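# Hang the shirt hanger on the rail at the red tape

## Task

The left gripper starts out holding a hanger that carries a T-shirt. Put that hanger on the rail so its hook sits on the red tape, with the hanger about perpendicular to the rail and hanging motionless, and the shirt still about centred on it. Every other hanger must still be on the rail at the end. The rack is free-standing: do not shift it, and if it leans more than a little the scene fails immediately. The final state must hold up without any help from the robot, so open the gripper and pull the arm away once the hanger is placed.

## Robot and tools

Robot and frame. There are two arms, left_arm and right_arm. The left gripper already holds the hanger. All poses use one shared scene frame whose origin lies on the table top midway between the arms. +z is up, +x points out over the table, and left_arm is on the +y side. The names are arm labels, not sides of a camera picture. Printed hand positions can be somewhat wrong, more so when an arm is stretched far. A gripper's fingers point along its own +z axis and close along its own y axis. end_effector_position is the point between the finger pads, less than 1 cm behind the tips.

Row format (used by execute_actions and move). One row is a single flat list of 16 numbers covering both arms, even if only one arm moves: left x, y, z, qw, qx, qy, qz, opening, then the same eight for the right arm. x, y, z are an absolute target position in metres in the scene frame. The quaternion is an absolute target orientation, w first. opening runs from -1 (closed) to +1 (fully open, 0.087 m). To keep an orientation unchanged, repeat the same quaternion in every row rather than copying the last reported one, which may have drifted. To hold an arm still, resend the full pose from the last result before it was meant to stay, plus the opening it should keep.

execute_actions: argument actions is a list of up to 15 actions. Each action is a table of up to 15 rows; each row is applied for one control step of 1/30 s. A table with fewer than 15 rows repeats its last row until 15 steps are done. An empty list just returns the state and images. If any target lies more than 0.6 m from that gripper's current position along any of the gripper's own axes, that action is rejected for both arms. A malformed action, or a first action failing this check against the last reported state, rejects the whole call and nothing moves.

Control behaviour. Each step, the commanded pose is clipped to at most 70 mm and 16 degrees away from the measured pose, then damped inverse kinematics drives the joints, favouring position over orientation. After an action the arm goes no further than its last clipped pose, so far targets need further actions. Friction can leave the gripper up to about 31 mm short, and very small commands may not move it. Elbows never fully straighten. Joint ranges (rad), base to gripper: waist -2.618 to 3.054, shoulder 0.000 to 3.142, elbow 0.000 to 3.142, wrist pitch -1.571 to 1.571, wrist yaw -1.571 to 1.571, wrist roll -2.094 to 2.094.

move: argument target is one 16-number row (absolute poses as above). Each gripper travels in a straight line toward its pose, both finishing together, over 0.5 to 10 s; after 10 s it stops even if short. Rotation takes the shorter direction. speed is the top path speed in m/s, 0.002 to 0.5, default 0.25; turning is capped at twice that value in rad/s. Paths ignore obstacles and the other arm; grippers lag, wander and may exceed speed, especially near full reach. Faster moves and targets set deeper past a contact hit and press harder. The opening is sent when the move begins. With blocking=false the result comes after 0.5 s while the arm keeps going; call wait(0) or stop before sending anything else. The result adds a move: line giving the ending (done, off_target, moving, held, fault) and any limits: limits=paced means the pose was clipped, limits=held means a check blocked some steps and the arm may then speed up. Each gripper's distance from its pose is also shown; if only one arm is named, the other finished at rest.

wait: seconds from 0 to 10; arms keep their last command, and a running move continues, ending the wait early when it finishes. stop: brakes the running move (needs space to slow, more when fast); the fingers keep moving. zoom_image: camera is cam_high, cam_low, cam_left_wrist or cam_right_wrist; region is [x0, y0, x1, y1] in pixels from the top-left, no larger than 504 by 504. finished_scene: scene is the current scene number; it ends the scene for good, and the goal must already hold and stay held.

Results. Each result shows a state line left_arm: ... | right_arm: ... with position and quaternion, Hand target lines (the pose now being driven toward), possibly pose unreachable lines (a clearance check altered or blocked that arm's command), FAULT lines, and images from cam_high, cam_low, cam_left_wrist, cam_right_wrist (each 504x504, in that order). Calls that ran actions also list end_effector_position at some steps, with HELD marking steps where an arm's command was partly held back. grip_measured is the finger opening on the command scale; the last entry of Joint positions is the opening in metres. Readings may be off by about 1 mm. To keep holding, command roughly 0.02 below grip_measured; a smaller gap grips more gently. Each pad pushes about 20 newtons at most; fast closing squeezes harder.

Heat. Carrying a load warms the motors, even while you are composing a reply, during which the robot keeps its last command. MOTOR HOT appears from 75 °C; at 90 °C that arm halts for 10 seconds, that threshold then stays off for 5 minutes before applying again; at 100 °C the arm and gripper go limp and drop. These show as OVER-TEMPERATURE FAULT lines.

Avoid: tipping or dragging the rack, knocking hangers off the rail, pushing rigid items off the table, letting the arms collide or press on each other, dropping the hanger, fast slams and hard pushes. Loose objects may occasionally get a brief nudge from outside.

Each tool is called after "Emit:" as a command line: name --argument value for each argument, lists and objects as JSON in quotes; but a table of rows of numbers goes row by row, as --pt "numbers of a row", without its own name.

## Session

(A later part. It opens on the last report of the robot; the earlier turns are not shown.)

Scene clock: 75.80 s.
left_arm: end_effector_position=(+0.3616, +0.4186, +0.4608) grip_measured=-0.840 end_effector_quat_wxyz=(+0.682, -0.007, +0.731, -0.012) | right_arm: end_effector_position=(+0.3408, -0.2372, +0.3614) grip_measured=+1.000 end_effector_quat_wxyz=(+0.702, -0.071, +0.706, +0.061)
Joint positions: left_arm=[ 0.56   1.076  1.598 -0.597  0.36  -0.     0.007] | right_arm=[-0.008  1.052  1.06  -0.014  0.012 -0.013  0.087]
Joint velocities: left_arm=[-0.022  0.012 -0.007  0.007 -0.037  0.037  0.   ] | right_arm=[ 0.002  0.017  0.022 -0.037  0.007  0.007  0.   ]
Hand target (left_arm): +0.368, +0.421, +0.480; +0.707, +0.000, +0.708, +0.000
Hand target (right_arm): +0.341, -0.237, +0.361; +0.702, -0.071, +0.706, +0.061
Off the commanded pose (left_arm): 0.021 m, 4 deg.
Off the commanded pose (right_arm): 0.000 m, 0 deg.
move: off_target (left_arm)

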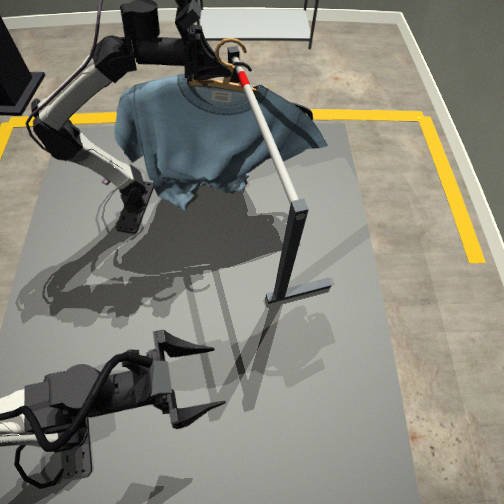

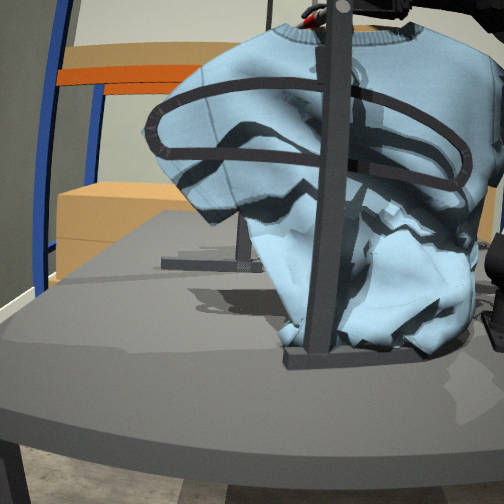

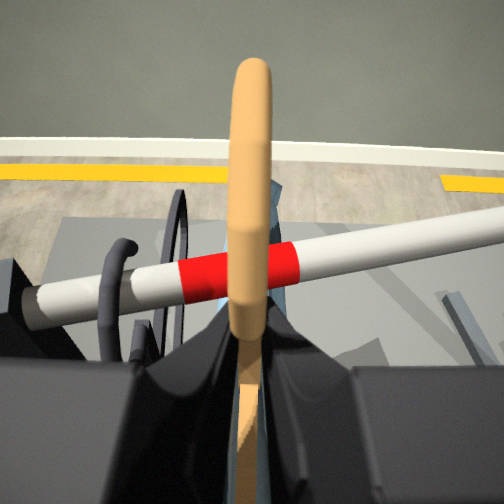

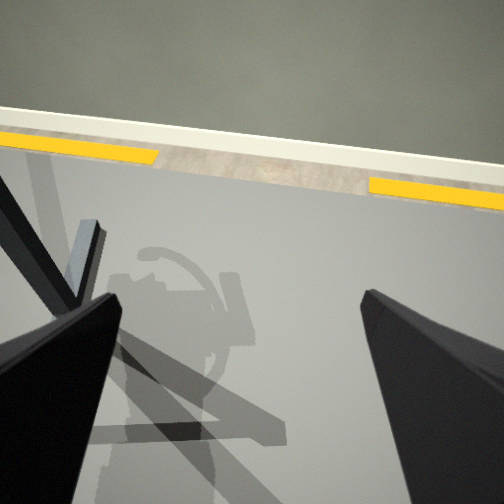

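Emit:
move --target '[0.365,0.42,0.43,0.707,0,0.707,0,-1,0.3408,-0.2372,0.3614,0.702,-0.071,0.706,0.061,1]' --speed 0.04

Emit:
zoom_image --camera "cam_high" --region '[150,20,350,180]'

Scene clock: 82.27 s.
left_arm: end_effector_position=(+0.3685, +0.4211, +0.4176) grip_measured=-0.840 end_effector_quat_wxyz=(+0.688, -0.004, +0.725, -0.009) | right_arm: end_effector_position=(+0.3408, -0.2372, +0.3614) grip_measured=+1.000 end_effector_quat_wxyz=(+0.702, -0.071, +0.706, +0.061)
Joint positions: left_arm=[ 0.56   0.981  1.327 -0.402  0.36  -0.     0.007] | right_arm=[-0.008  1.052  1.06  -0.014  0.012 -0.013  0.087]
Joint velocities: left_arm=[-0.012 -0.007  0.017  0.007  0.051 -0.007  0.   ] | right_arm=[ 0.002 -0.002  0.002 -0.066 -0.037  0.037  0.   ]
Hand target (left_arm): +0.365, +0.420, +0.429; +0.707, +0.000, +0.708, -0.000
Hand target (right_arm): +0.341, -0.237, +0.361; +0.702, -0.071, +0.706, +0.061
Off the commanded pose (left_arm): 0.013 m, 3 deg.
Off the commanded pose (right_arm): 0.000 m, 0 deg.
move: off_target (left_arm)

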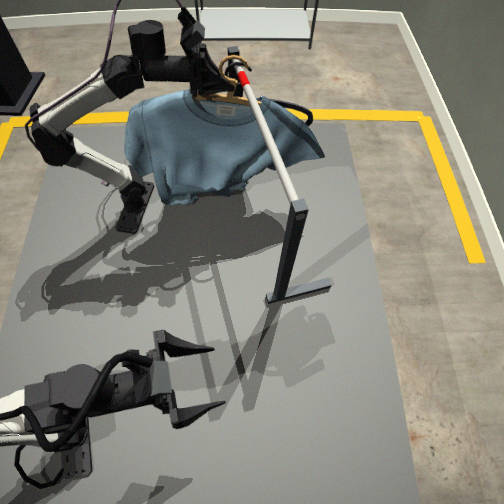

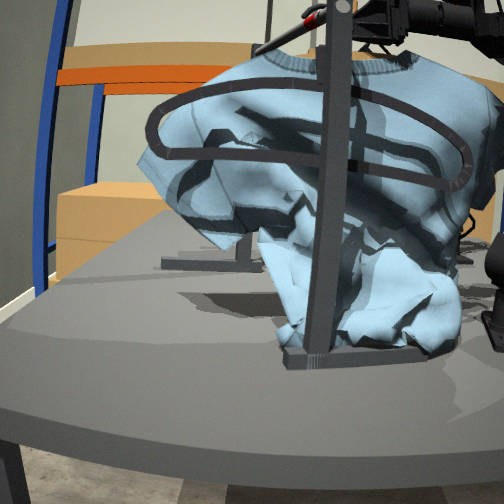

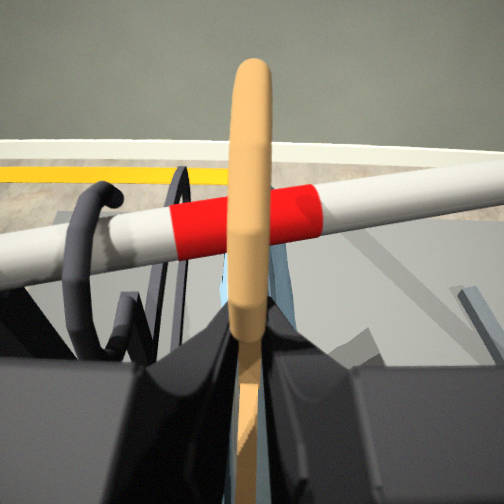

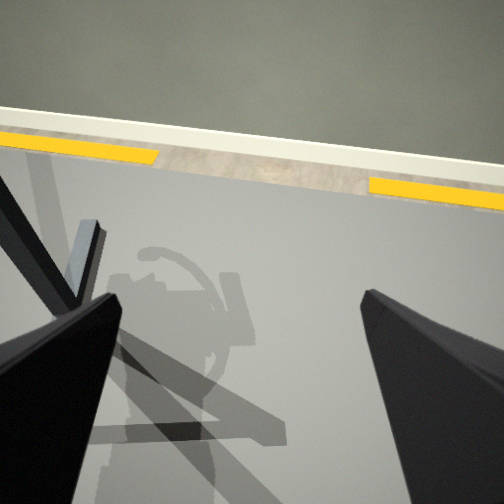

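Region (150, 20, 350, 180) of cam_high's 504x504 image, scaled by 2.520, with more detail than that image has; it fills the top 403 rows of this view, and the rest is white.

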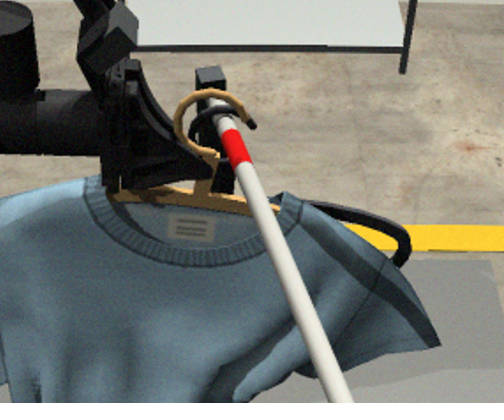

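Emit:
move --target '[0.37,0.42,0.405,0.707,0,0.707,0,-1,0.3408,-0.2372,0.3614,0.702,-0.071,0.706,0.061,1]' --speed 0.03

Emit:
move --target '[0.37,0.42,0.39,0.707,0,0.707,0,1,0.3408,-0.2372,0.3614,0.702,-0.071,0.706,0.061,1]' --speed 0.03

Emit:
move --target '[0.2,0.42,0.39,0.707,0,0.707,0,1,0.3408,-0.2372,0.3614,0.702,-0.071,0.706,0.061,1]' --speed 0.15

Emit:
wait --seconds 5

Scene clock: 88.30 s.
left_arm: end_effector_position=(+0.3730, +0.4223, +0.3921) grip_measured=-0.840 end_effector_quat_wxyz=(+0.687, -0.006, +0.726, -0.009) | right_arm: end_effector_position=(+0.3408, -0.2372, +0.3614) grip_measured=+1.000 end_effector_quat_wxyz=(+0.702, -0.071, +0.706, +0.061)
Joint positions: left_arm=[ 0.554  0.947  1.202 -0.314  0.351 -0.     0.007] | right_arm=[-0.008  1.052  1.06  -0.014  0.012 -0.013  0.087]
Joint velocities: left_arm=[-0.007  0.002 -0.002  0.066 -0.007 -0.022  0.001] | right_arm=[-0.027  0.002 -0.012 -0.095 -0.051  0.007  0.   ]
Hand target (left_arm): +0.370, +0.420, +0.405; +0.707, +0.000, +0.707, -0.000
Hand target (right_arm): +0.341, -0.237, +0.361; +0.702, -0.071, +0.706, +0.061
Off the commanded pose (left_arm): 0.013 m, 3 deg.
Off the commanded pose (right_arm): 0.000 m, 0 deg.
move: off_target (left_arm)

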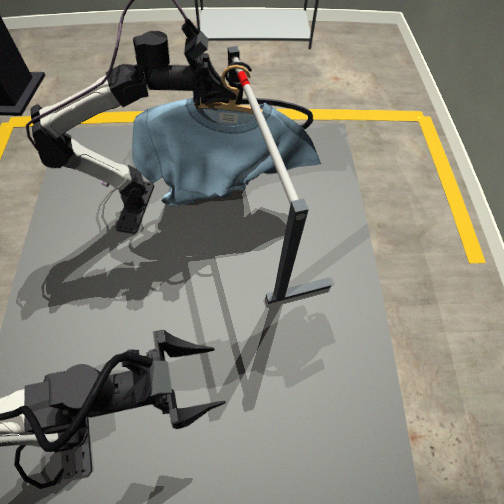

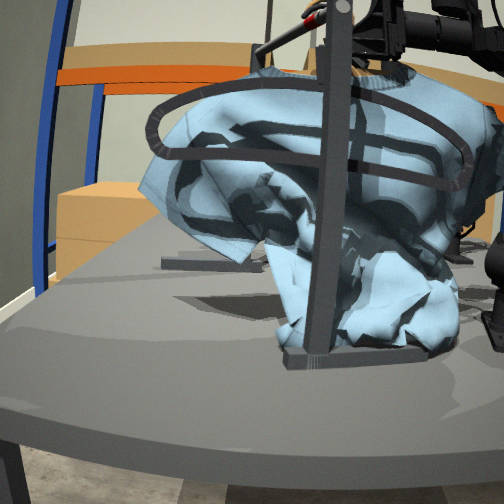

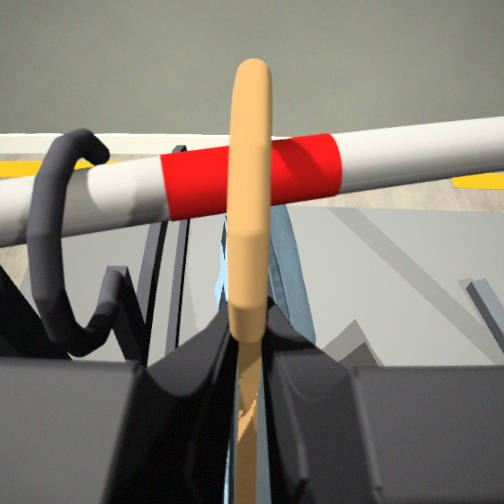

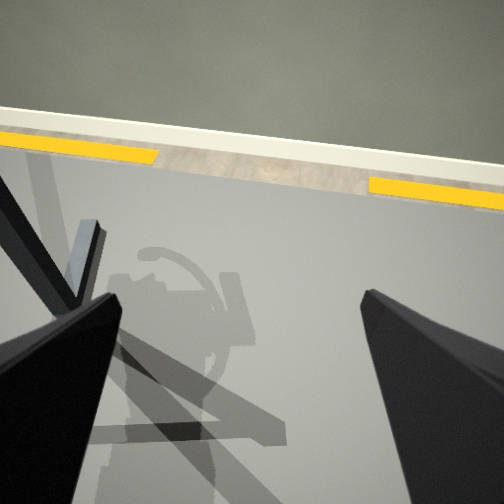

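Scene clock: 89.50 s.
left_arm: end_effector_position=(+0.3731, +0.4228, +0.3891) grip_measured=+0.992 end_effector_quat_wxyz=(+0.702, -0.002, +0.712, -0.003) | right_arm: end_effector_position=(+0.3408, -0.2372, +0.3614) grip_measured=+1.000 end_effector_quat_wxyz=(+0.702, -0.071, +0.706, +0.061)
Joint positions: left_arm=[ 0.554  0.917  1.135 -0.233  0.349 -0.     0.087] | right_arm=[-0.008  1.052  1.06  -0.014  0.012 -0.013  0.087]
Joint velocities: left_arm=[-0.012 -0.002 -0.002 -0.051  0.007 -0.022 -0.   ] | right_arm=[-0.012 -0.022 -0.017  0.022 -0.022  0.051  0.   ]
Hand target (left_arm): +0.370, +0.420, +0.390; +0.707, +0.000, +0.707, -0.000
Hand target (right_arm): +0.341, -0.237, +0.361; +0.702, -0.071, +0.706, +0.061
Off the commanded pose (left_arm): 0.004 m, 1 deg.
Off the commanded pose (right_arm): 0.000 m, 0 deg.
move: done

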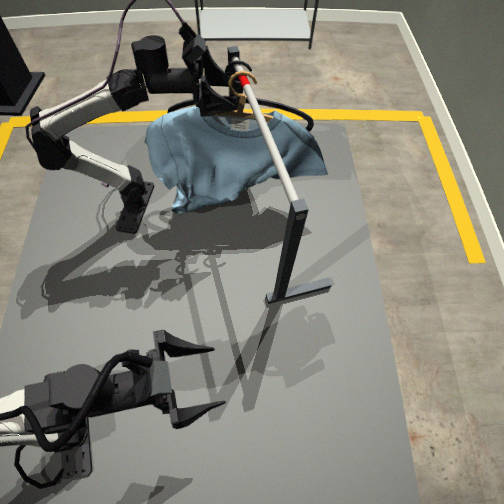

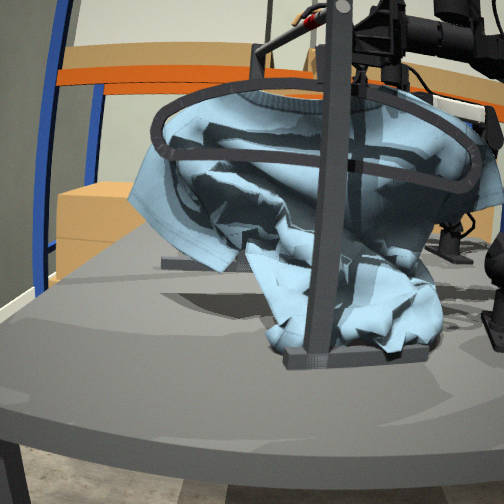

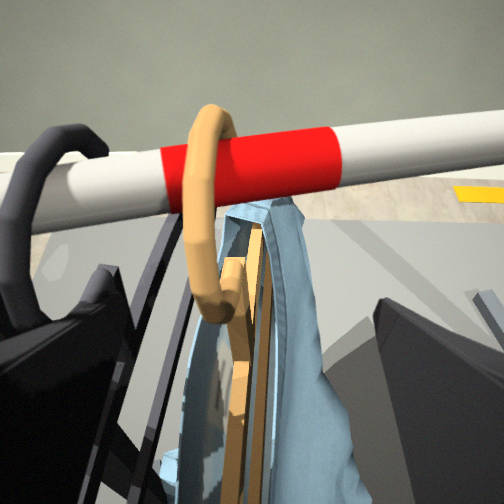

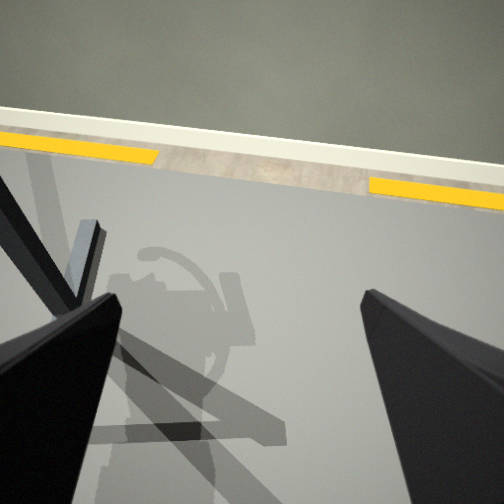

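Scene clock: 92.00 s.
left_arm: end_effector_position=(+0.2051, +0.4084, +0.3907) grip_measured=+0.992 end_effector_quat_wxyz=(+0.652, -0.060, +0.747, +0.118) | right_arm: end_effector_position=(+0.3408, -0.2372, +0.3614) grip_measured=+1.000 end_effector_quat_wxyz=(+0.702, -0.071, +0.706, +0.061)
Joint positions: left_arm=[ 1.168  0.527  1.337 -0.969  0.697  0.201  0.087] | right_arm=[-0.008  1.052  1.06  -0.014  0.012 -0.013  0.087]
Joint velocities: left_arm=[-0.422  0.002 -0.007  0.168 -0.359 -0.051 -0.   ] | right_arm=[-0.012  0.002 -0.002 -0.037 -0.022 -0.051  0.   ]
Hand target (left_arm): +0.204, +0.417, +0.390; +0.651, -0.078, +0.744, +0.131
Hand target (right_arm): +0.341, -0.237, +0.361; +0.702, -0.071, +0.706, +0.061
Off the commanded pose (left_arm): 0.013 m, 17 deg; orientation clipped at the last step of the last action.
Off the commanded pose (right_arm): 0.000 m, 0 deg.
move: off_target (left_arm); limits=paced

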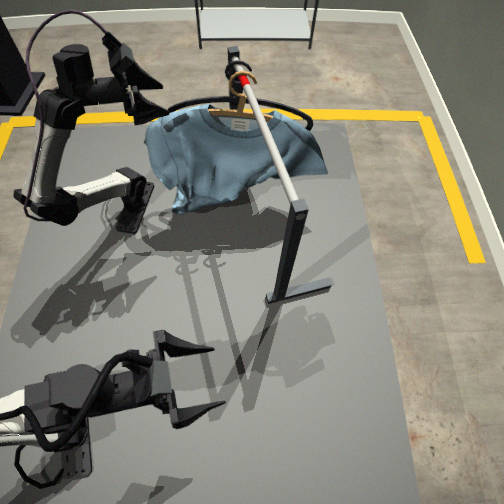

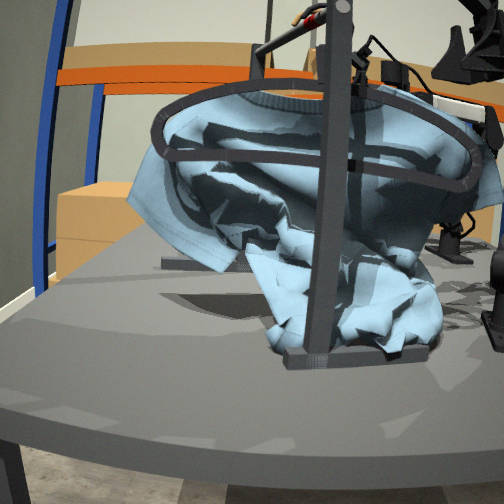

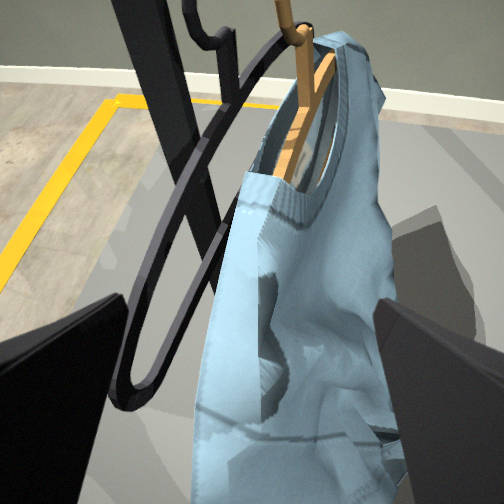

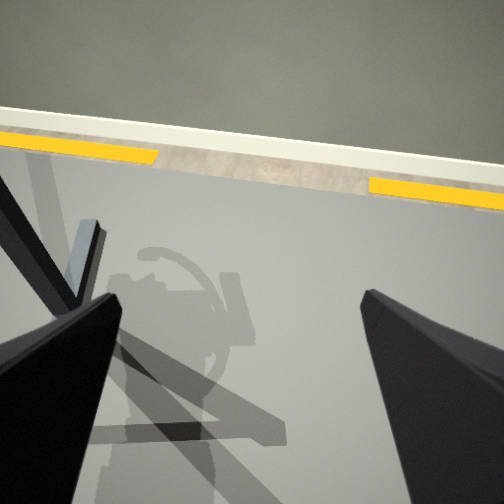

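Scene clock: 97.00 s.
left_arm: end_effector_position=(+0.2031, +0.4156, +0.3923) grip_measured=+0.992 end_effector_quat_wxyz=(+0.651, -0.076, +0.744, +0.132) | right_arm: end_effector_position=(+0.3408, -0.2372, +0.3614) grip_measured=+1.000 end_effector_quat_wxyz=(+0.702, -0.071, +0.706, +0.061)
Joint positions: left_arm=[ 1.145  0.527  1.337 -0.956  0.632  0.186  0.087] | right_arm=[-0.008  1.052  1.06  -0.014  0.012 -0.013  0.087]
Joint velocities: left_arm=[-0.022 -0.007  0.007 -0.007 -0.066  0.066  0.001] | right_arm=[ 0.022  0.002 -0.027 -0.007 -0.037  0.066  0.   ]
Hand target (left_arm): +0.204, +0.417, +0.390; +0.651, -0.077, +0.744, +0.131
Hand target (right_arm): +0.341, -0.237, +0.361; +0.702, -0.071, +0.706, +0.061
Off the commanded pose (left_arm): 0.006 m, 19 deg; orientation clipped at the last step of the last action.
Off the commanded pose (right_arm): 0.000 m, 0 deg.
wait: 5.00 s; at rest by 0.43 s

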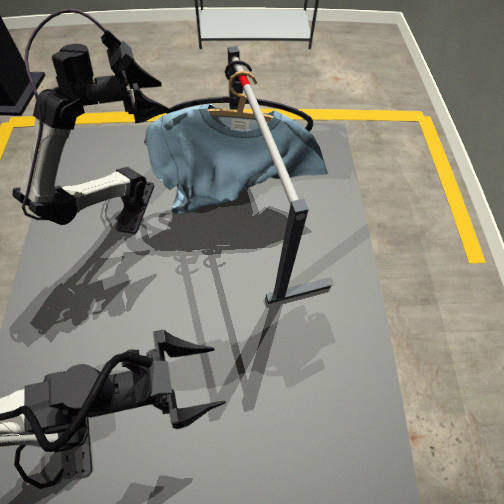

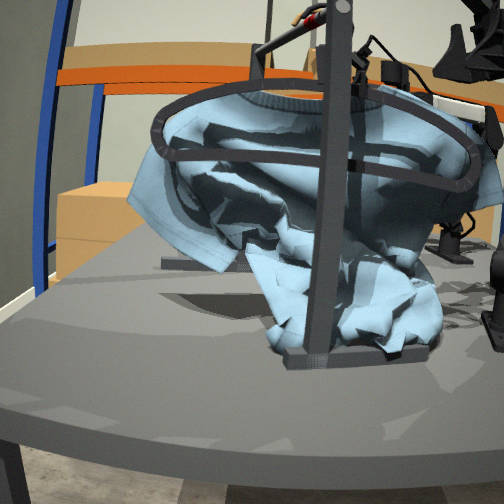

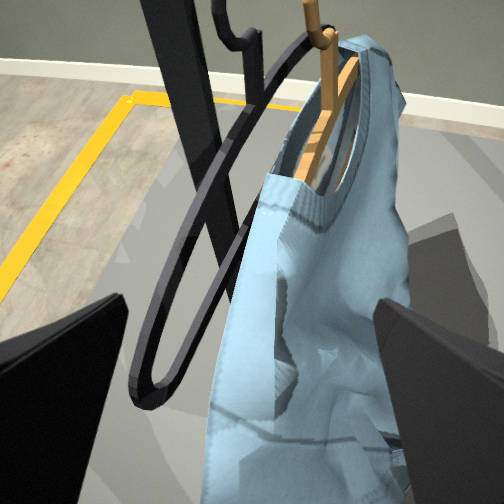

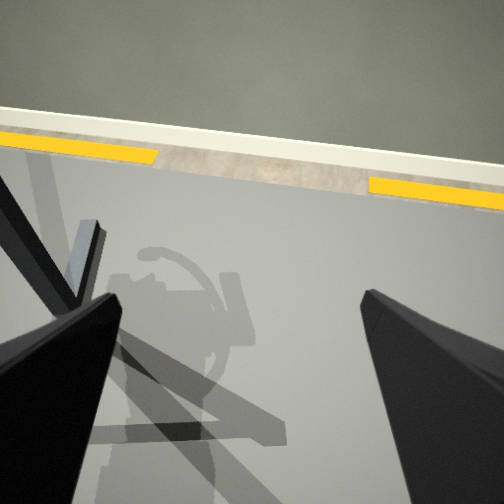

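Hanging on the tape and still.

Emit:
finished_scene --scene 1

The scene is finished: the task was done.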